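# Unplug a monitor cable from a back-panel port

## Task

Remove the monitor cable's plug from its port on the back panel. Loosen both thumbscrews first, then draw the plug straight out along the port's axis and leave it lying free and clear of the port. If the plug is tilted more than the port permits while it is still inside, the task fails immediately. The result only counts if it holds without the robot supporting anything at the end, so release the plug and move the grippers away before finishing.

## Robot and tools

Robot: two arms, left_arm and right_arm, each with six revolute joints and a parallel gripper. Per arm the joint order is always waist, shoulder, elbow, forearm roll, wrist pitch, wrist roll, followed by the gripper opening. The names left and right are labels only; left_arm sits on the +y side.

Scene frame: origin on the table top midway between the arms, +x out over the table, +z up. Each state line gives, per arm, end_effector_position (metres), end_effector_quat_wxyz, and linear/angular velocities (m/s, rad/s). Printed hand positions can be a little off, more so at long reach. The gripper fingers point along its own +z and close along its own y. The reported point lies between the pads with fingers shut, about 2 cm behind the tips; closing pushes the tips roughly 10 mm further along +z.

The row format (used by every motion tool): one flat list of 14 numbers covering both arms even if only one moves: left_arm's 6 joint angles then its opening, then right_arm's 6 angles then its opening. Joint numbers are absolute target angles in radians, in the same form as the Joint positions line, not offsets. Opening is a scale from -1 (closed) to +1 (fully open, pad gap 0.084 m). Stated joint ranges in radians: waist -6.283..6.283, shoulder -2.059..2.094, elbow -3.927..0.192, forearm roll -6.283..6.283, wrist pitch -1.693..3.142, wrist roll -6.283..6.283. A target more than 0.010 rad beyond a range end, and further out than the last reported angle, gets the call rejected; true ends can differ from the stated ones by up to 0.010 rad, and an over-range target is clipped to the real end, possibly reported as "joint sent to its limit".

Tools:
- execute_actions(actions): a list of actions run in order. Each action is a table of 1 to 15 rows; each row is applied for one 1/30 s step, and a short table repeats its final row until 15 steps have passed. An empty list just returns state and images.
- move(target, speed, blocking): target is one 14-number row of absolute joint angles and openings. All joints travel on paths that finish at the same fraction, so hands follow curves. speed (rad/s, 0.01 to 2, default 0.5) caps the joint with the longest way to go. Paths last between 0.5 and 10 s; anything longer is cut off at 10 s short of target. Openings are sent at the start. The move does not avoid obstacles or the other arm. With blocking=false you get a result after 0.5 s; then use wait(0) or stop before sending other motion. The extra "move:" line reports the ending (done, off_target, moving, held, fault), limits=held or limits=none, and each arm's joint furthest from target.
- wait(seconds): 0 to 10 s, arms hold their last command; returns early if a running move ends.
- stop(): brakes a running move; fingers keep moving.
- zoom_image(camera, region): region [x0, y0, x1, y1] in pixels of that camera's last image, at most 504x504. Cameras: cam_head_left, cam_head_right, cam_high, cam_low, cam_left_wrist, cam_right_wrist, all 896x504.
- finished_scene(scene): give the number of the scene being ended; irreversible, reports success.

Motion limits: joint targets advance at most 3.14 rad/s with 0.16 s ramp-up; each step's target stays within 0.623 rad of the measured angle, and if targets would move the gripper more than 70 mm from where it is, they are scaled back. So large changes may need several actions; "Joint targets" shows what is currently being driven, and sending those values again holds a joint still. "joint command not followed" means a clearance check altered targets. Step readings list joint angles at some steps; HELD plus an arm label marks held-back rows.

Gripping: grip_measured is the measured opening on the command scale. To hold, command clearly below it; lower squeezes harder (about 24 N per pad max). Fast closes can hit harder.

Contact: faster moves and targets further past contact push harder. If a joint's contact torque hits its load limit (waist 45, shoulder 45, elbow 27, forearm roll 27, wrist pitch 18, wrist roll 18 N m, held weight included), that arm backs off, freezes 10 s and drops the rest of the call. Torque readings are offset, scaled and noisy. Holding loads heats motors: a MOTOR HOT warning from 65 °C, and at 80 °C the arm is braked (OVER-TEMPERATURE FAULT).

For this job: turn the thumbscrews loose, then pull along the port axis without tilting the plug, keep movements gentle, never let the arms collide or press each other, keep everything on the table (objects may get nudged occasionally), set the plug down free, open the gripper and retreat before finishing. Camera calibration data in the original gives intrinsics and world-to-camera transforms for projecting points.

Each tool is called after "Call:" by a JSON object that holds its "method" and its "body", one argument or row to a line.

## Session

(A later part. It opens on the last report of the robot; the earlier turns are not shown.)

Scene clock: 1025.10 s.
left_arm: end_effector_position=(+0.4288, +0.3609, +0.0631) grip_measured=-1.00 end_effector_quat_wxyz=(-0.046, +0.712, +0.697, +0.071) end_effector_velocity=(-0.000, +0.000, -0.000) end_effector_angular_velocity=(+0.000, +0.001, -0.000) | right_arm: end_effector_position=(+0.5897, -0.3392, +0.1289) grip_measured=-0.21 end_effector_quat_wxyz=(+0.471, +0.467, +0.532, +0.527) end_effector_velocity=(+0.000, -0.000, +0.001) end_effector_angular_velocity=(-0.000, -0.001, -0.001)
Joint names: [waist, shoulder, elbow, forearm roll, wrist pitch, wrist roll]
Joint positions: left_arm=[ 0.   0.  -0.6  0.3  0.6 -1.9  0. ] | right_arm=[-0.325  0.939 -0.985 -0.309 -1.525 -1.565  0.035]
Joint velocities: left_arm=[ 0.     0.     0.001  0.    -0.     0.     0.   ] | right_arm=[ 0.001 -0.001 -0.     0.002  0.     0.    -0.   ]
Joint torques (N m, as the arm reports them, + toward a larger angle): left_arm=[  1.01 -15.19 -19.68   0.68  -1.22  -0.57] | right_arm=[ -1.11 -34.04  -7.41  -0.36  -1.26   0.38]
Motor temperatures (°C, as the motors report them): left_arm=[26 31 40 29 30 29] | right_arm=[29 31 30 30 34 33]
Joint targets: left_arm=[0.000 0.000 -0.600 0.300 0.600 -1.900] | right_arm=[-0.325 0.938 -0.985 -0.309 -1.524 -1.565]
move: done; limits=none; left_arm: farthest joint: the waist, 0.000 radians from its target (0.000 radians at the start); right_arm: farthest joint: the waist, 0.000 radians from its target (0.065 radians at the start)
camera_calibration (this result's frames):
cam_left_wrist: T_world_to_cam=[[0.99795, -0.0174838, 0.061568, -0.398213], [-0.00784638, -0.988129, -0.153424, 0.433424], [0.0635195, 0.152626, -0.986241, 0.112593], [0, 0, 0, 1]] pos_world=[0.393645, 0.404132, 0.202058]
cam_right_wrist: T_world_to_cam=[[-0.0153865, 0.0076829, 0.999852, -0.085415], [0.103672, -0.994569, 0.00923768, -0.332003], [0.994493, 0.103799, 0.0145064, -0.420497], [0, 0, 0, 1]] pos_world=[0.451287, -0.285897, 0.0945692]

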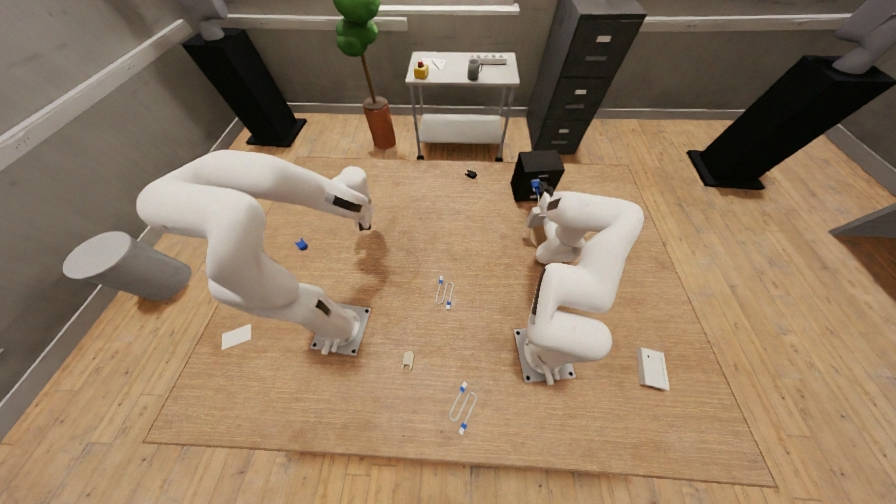

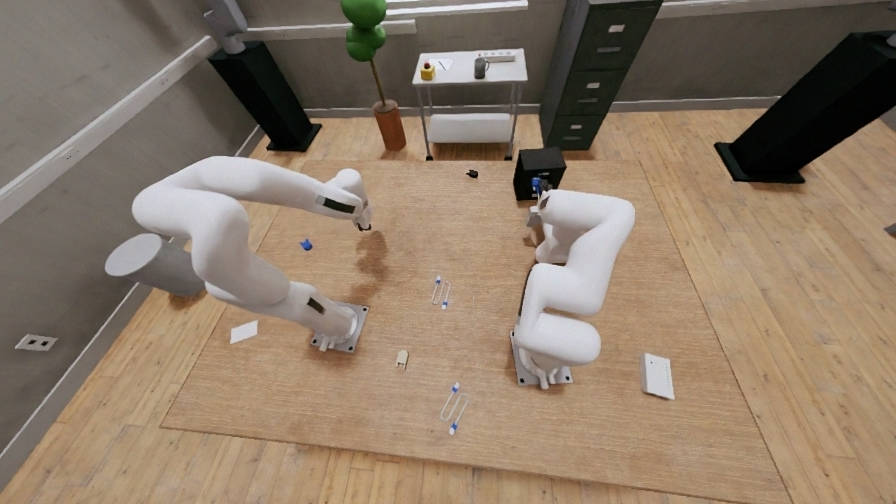

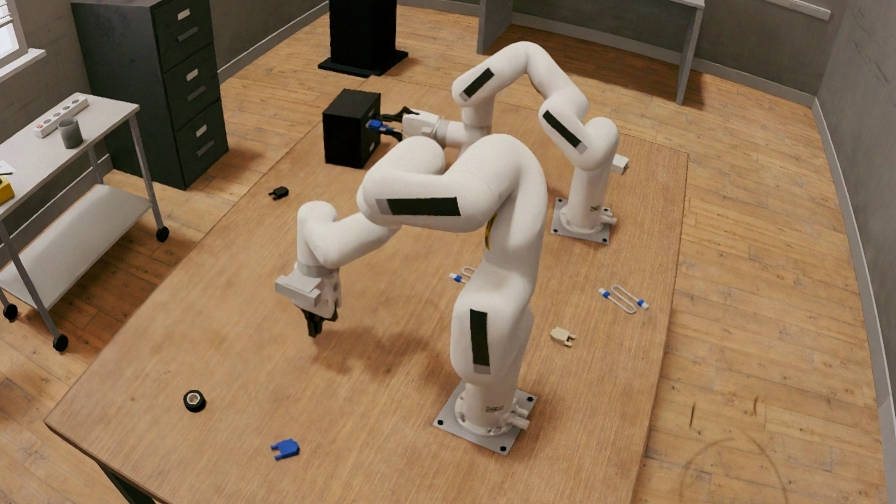

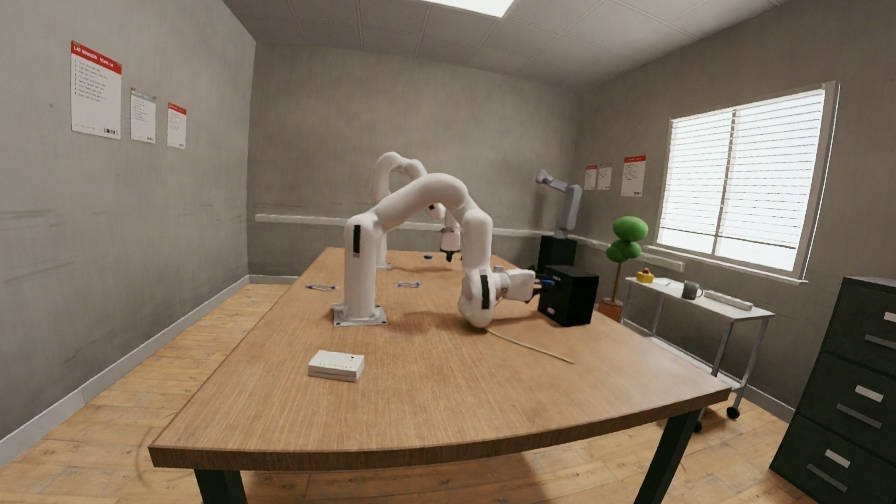

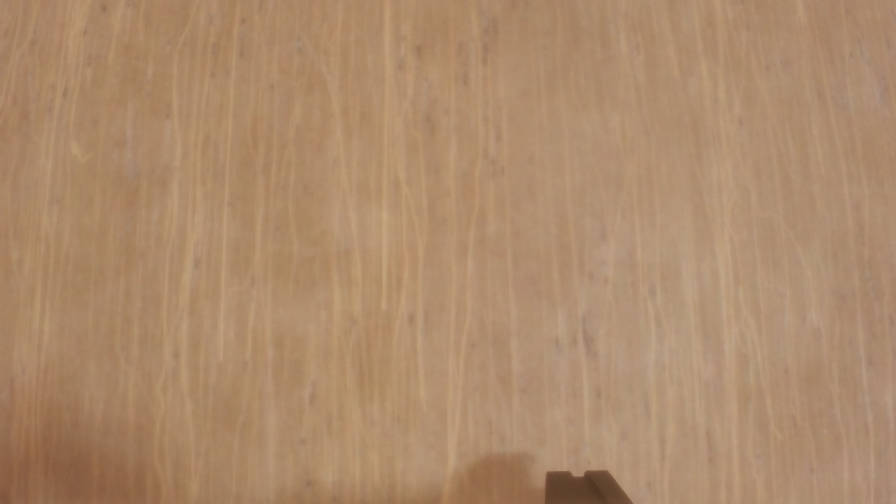

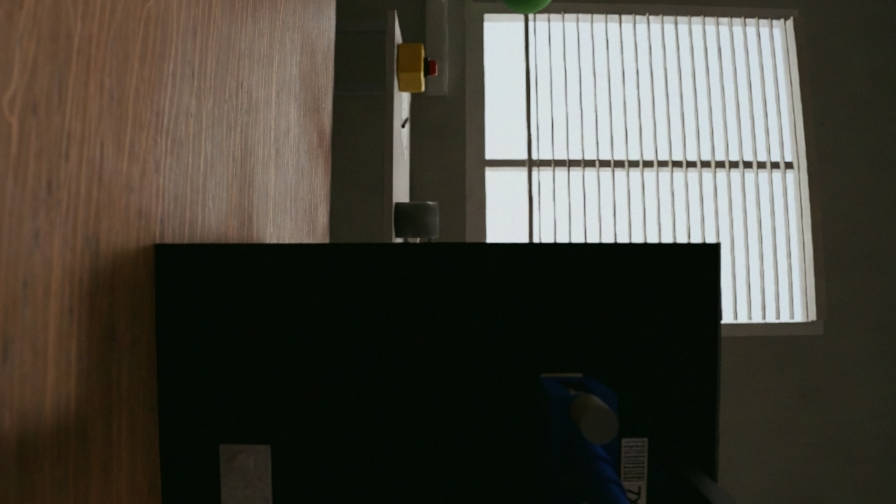

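Plug moves with the cable, so it is probably free. Gripping and pulling.

Call:
{"method": "move", "body": {
  "target": [0,0,-0.6,0.3,0.6,-1.9,-1,-0.325,0.9385,-0.985,-0.309,-1.5245,-1.558,-1],
  "speed": 0.04
}}

Call:
{"method": "move", "body": {
  "target": [0,0,-0.6,0.3,0.6,-1.9,-1,-0.328,0.9355,-0.9713,-0.312,-1.535,-1.561,-1],
  "speed": 0.01
}}

Scene clock: 1034.23 s.
left_arm: end_effector_position=(+0.4288, +0.3609, +0.0631) grip_measured=-1.00 end_effector_quat_wxyz=(-0.046, +0.712, +0.697, +0.071) end_effector_velocity=(-0.001, +0.001, -0.001) end_effector_angular_velocity=(+0.001, +0.002, +0.001) | right_arm: end_effector_position=(+0.5897, -0.3391, +0.1289) grip_measured=-0.65 end_effector_quat_wxyz=(+0.469, +0.469, +0.530, +0.528) end_effector_velocity=(+0.000, -0.000, -0.000) end_effector_angular_velocity=(-0.000, +0.000, -0.000)
Joint names: [waist, shoulder, elbow, forearm roll, wrist pitch, wrist roll]
Joint positions: left_arm=[-0.   0.  -0.6  0.3  0.6 -1.9  0. ] | right_arm=[-0.325  0.939 -0.985 -0.309 -1.524 -1.558  0.016]
Joint velocities: left_arm=[ 0.001  0.     0.001  0.     0.001 -0.     0.   ] | right_arm=[-0.     0.    -0.     0.     0.001 -0.    -0.   ]
Joint torques (N m, as the arm reports them, + toward a larger angle): left_arm=[  0.35 -15.48 -19.44   0.04  -1.45  -0.68] | right_arm=[ -1.26 -34.61  -8.    -0.35  -1.31   0.39]
Motor temperatures (°C, as the motors report them): left_arm=[26 31 40 29 30 29] | right_arm=[29 31 30 30 34 33]
Joint targets: left_arm=[0.000 0.000 -0.600 0.300 0.600 -1.900] | right_arm=[-0.325 0.938 -0.985 -0.309 -1.524 -1.558]
move: done; limits=none; left_arm: farthest joint: the waist, 0.000 radians from its target (0.000 radians at the start); right_arm: farthest joint: the waist, 0.000 radians from its target (0.000 radians at the start)
camera_calibration (this result's frames):
cam_left_wrist: T_world_to_cam=[[0.99795, -0.0174843, 0.061568, -0.398213], [-0.00784686, -0.988129, -0.153424, 0.433424], [0.0635196, 0.152626, -0.986241, 0.112593], [0, 0, 0, 1]] pos_world=[0.393645, 0.404132, 0.202058]
cam_right_wrist: T_world_to_cam=[[-0.014375, 0.000832036, 0.999896, -0.088266], [0.103737, -0.994602, 0.00231901, -0.331049], [0.994501, 0.103759, 0.0142111, -0.420478], [0, 0, 0, 1]] pos_world=[0.451239, -0.28556, 0.095]

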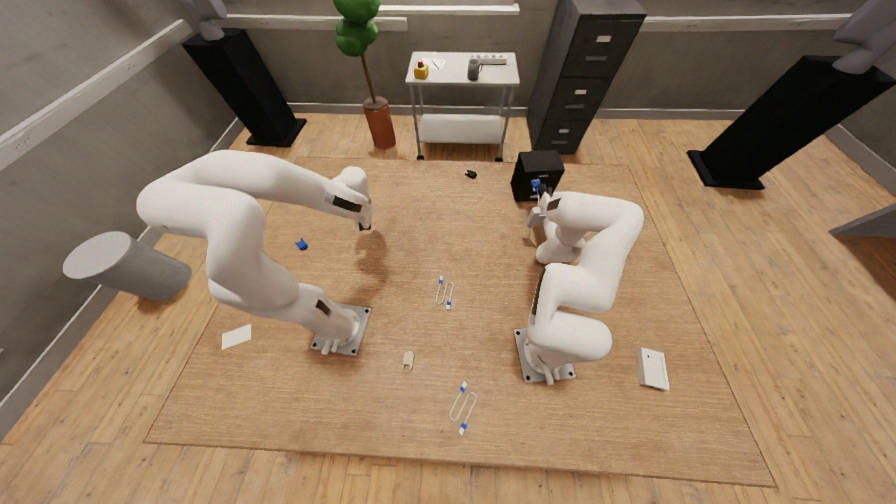

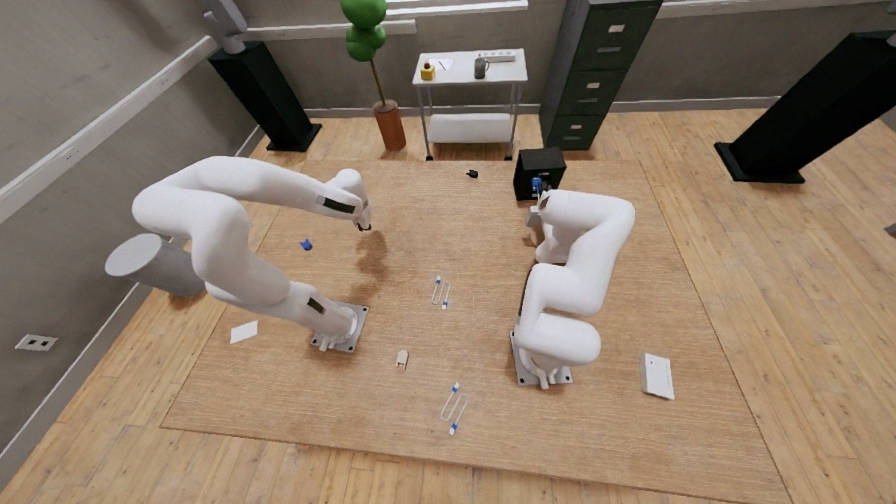

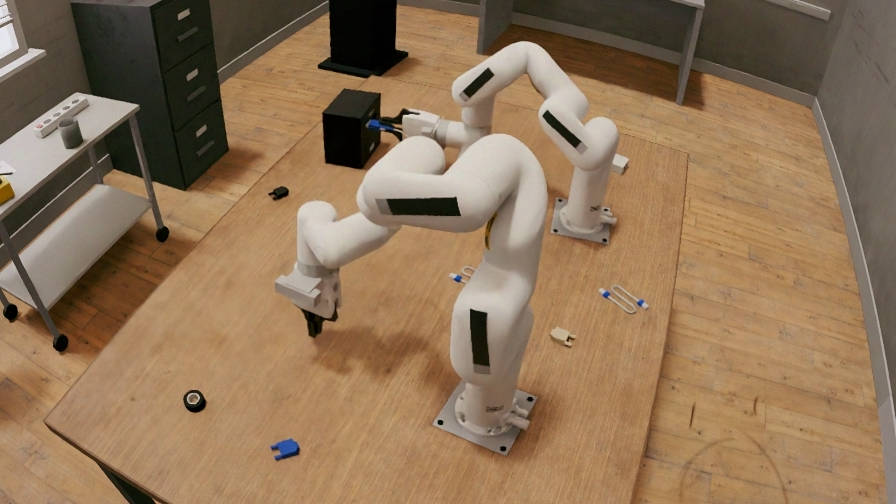

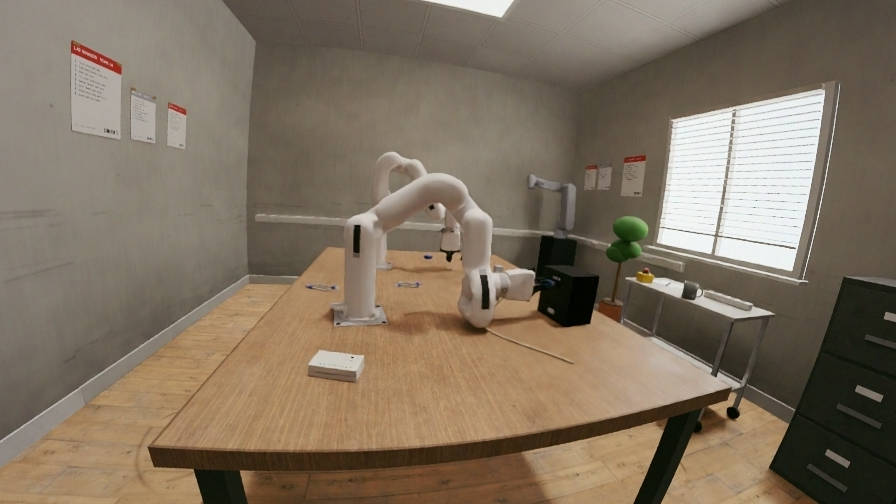

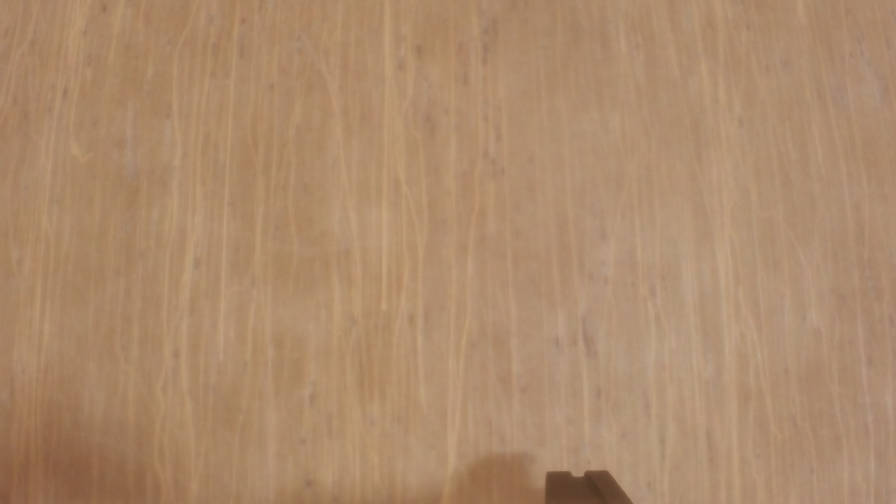

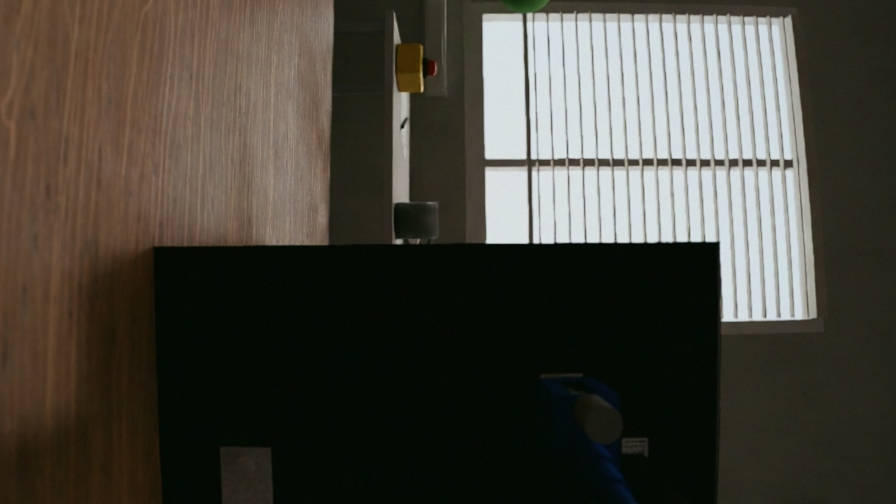

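Scene clock: 1035.80 s.
left_arm: end_effector_position=(+0.4288, +0.3609, +0.0631) grip_measured=-1.00 end_effector_quat_wxyz=(-0.046, +0.712, +0.697, +0.071) end_effector_velocity=(-0.000, -0.000, +0.000) end_effector_angular_velocity=(-0.000, -0.000, -0.000) | right_arm: end_effector_position=(+0.5853, -0.3400, +0.1287) grip_measured=-0.65 end_effector_quat_wxyz=(+0.469, +0.469, +0.530, +0.528) end_effector_velocity=(+0.002, +0.002, +0.001) end_effector_angular_velocity=(-0.001, +0.000, +0.005)
Joint names: [waist, shoulder, elbow, forearm roll, wrist pitch, wrist roll]
Joint positions: left_arm=[-0.  -0.  -0.6  0.3  0.6 -1.9  0. ] | right_arm=[-0.329  0.936 -0.97  -0.312 -1.536 -1.561  0.016]
Joint velocities: left_arm=[-0.    -0.001  0.    -0.     0.     0.     0.   ] | right_arm=[ 0.004 -0.001 -0.006 -0.001  0.007  0.001 -0.   ]
Joint torques (N m, as the arm reports them, + toward a larger angle): left_arm=[  0.91 -15.63 -19.46   0.04  -1.05  -0.3 ] | right_arm=[ -1.75 -34.03  -7.38  -0.34  -1.33   0.64]
Motor temperatures (°C, as the motors report them): left_arm=[26 31 40 29 30 29] | right_arm=[29 31 30 30 34 33]
Joint targets: left_arm=[0.000 0.000 -0.600 0.300 0.600 -1.900] | right_arm=[-0.328 0.935 -0.971 -0.312 -1.535 -1.561]
move: done; limits=none; left_arm: farthest joint: the waist, 0.000 radians from its target (0.000 radians at the start); right_arm: farthest joint: the waist, 0.001 radians from its target (0.003 radians at the start)
camera_calibration (this result's frames):
cam_left_wrist: T_world_to_cam=[[0.99795, -0.0174842, 0.0615681, -0.398213], [-0.0078467, -0.988129, -0.153424, 0.433424], [0.0635197, 0.152626, -0.986241, 0.112593], [0, 0, 0, 1]] pos_world=[0.393645, 0.404132, 0.202058]
cam_right_wrist: T_world_to_cam=[[-0.0149552, 0.000175335, 0.999888, -0.0880965], [0.103063, -0.994673, 0.00171591, -0.331017], [0.994562, 0.103077, 0.0148575, -0.416317], [0, 0, 0, 1]] pos_world=[0.446851, -0.286325, 0.09484]

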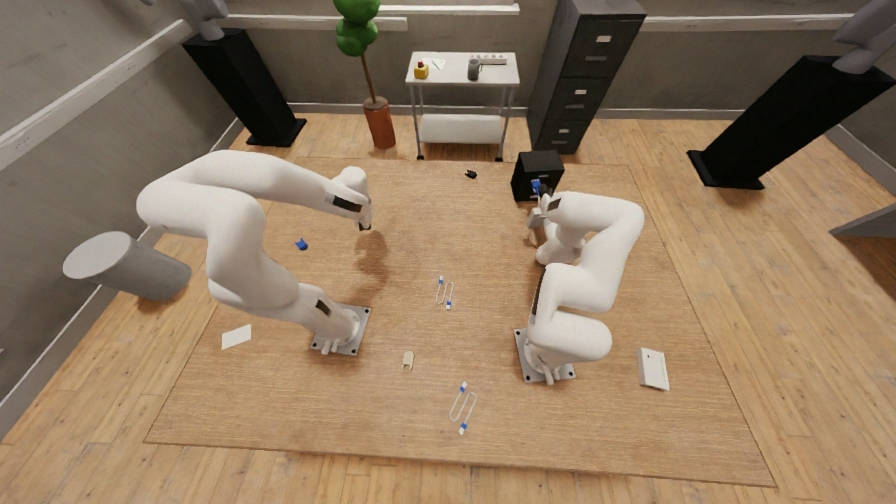

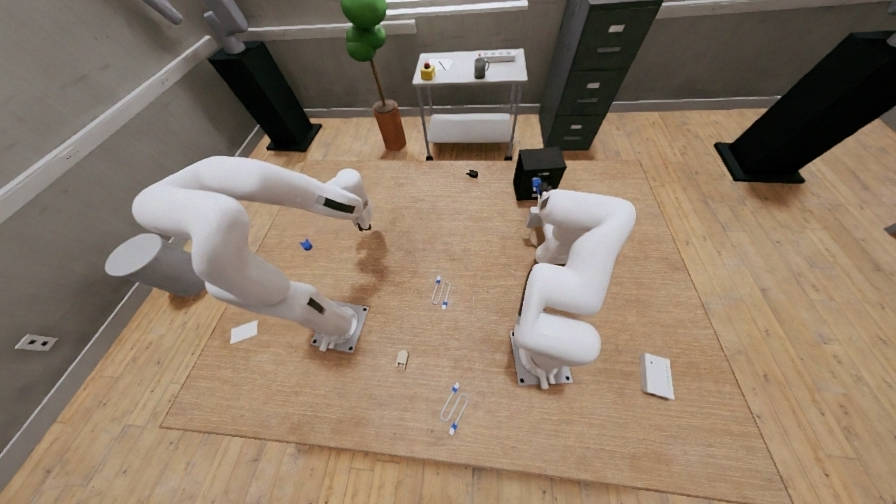

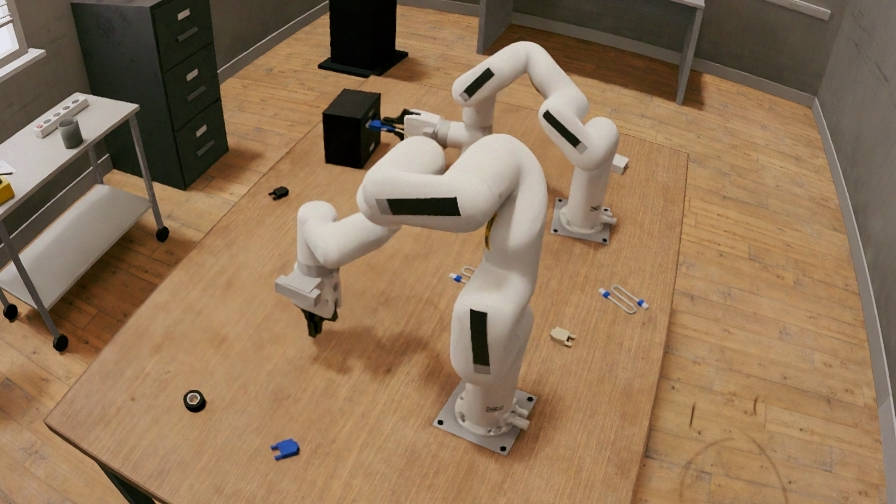

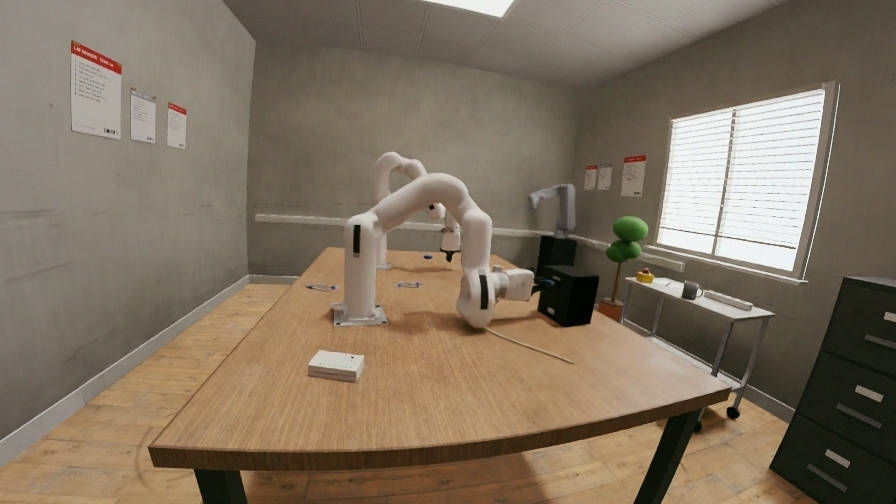

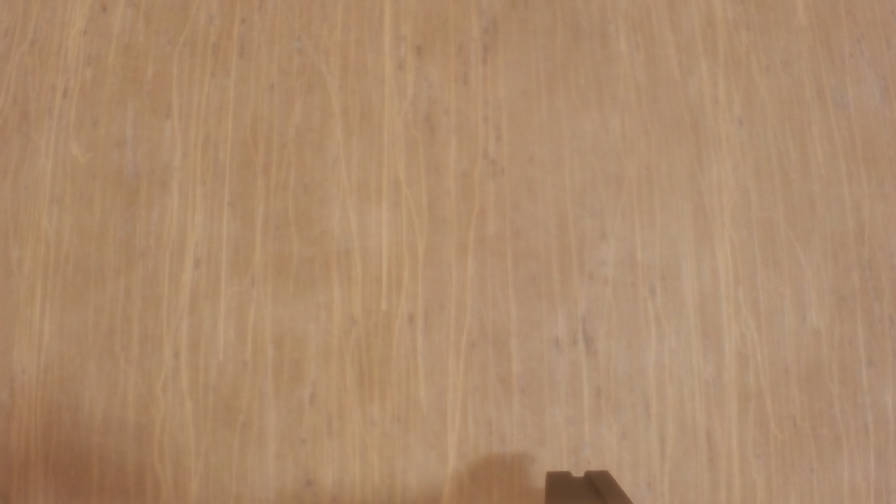

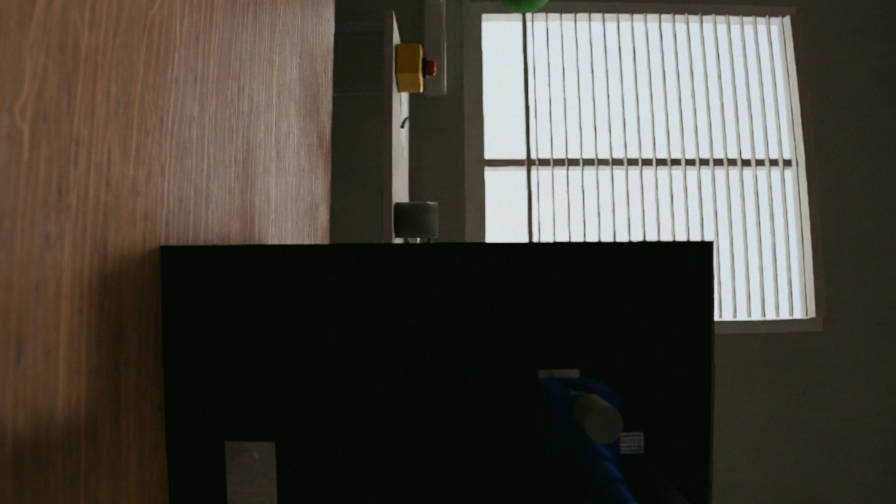

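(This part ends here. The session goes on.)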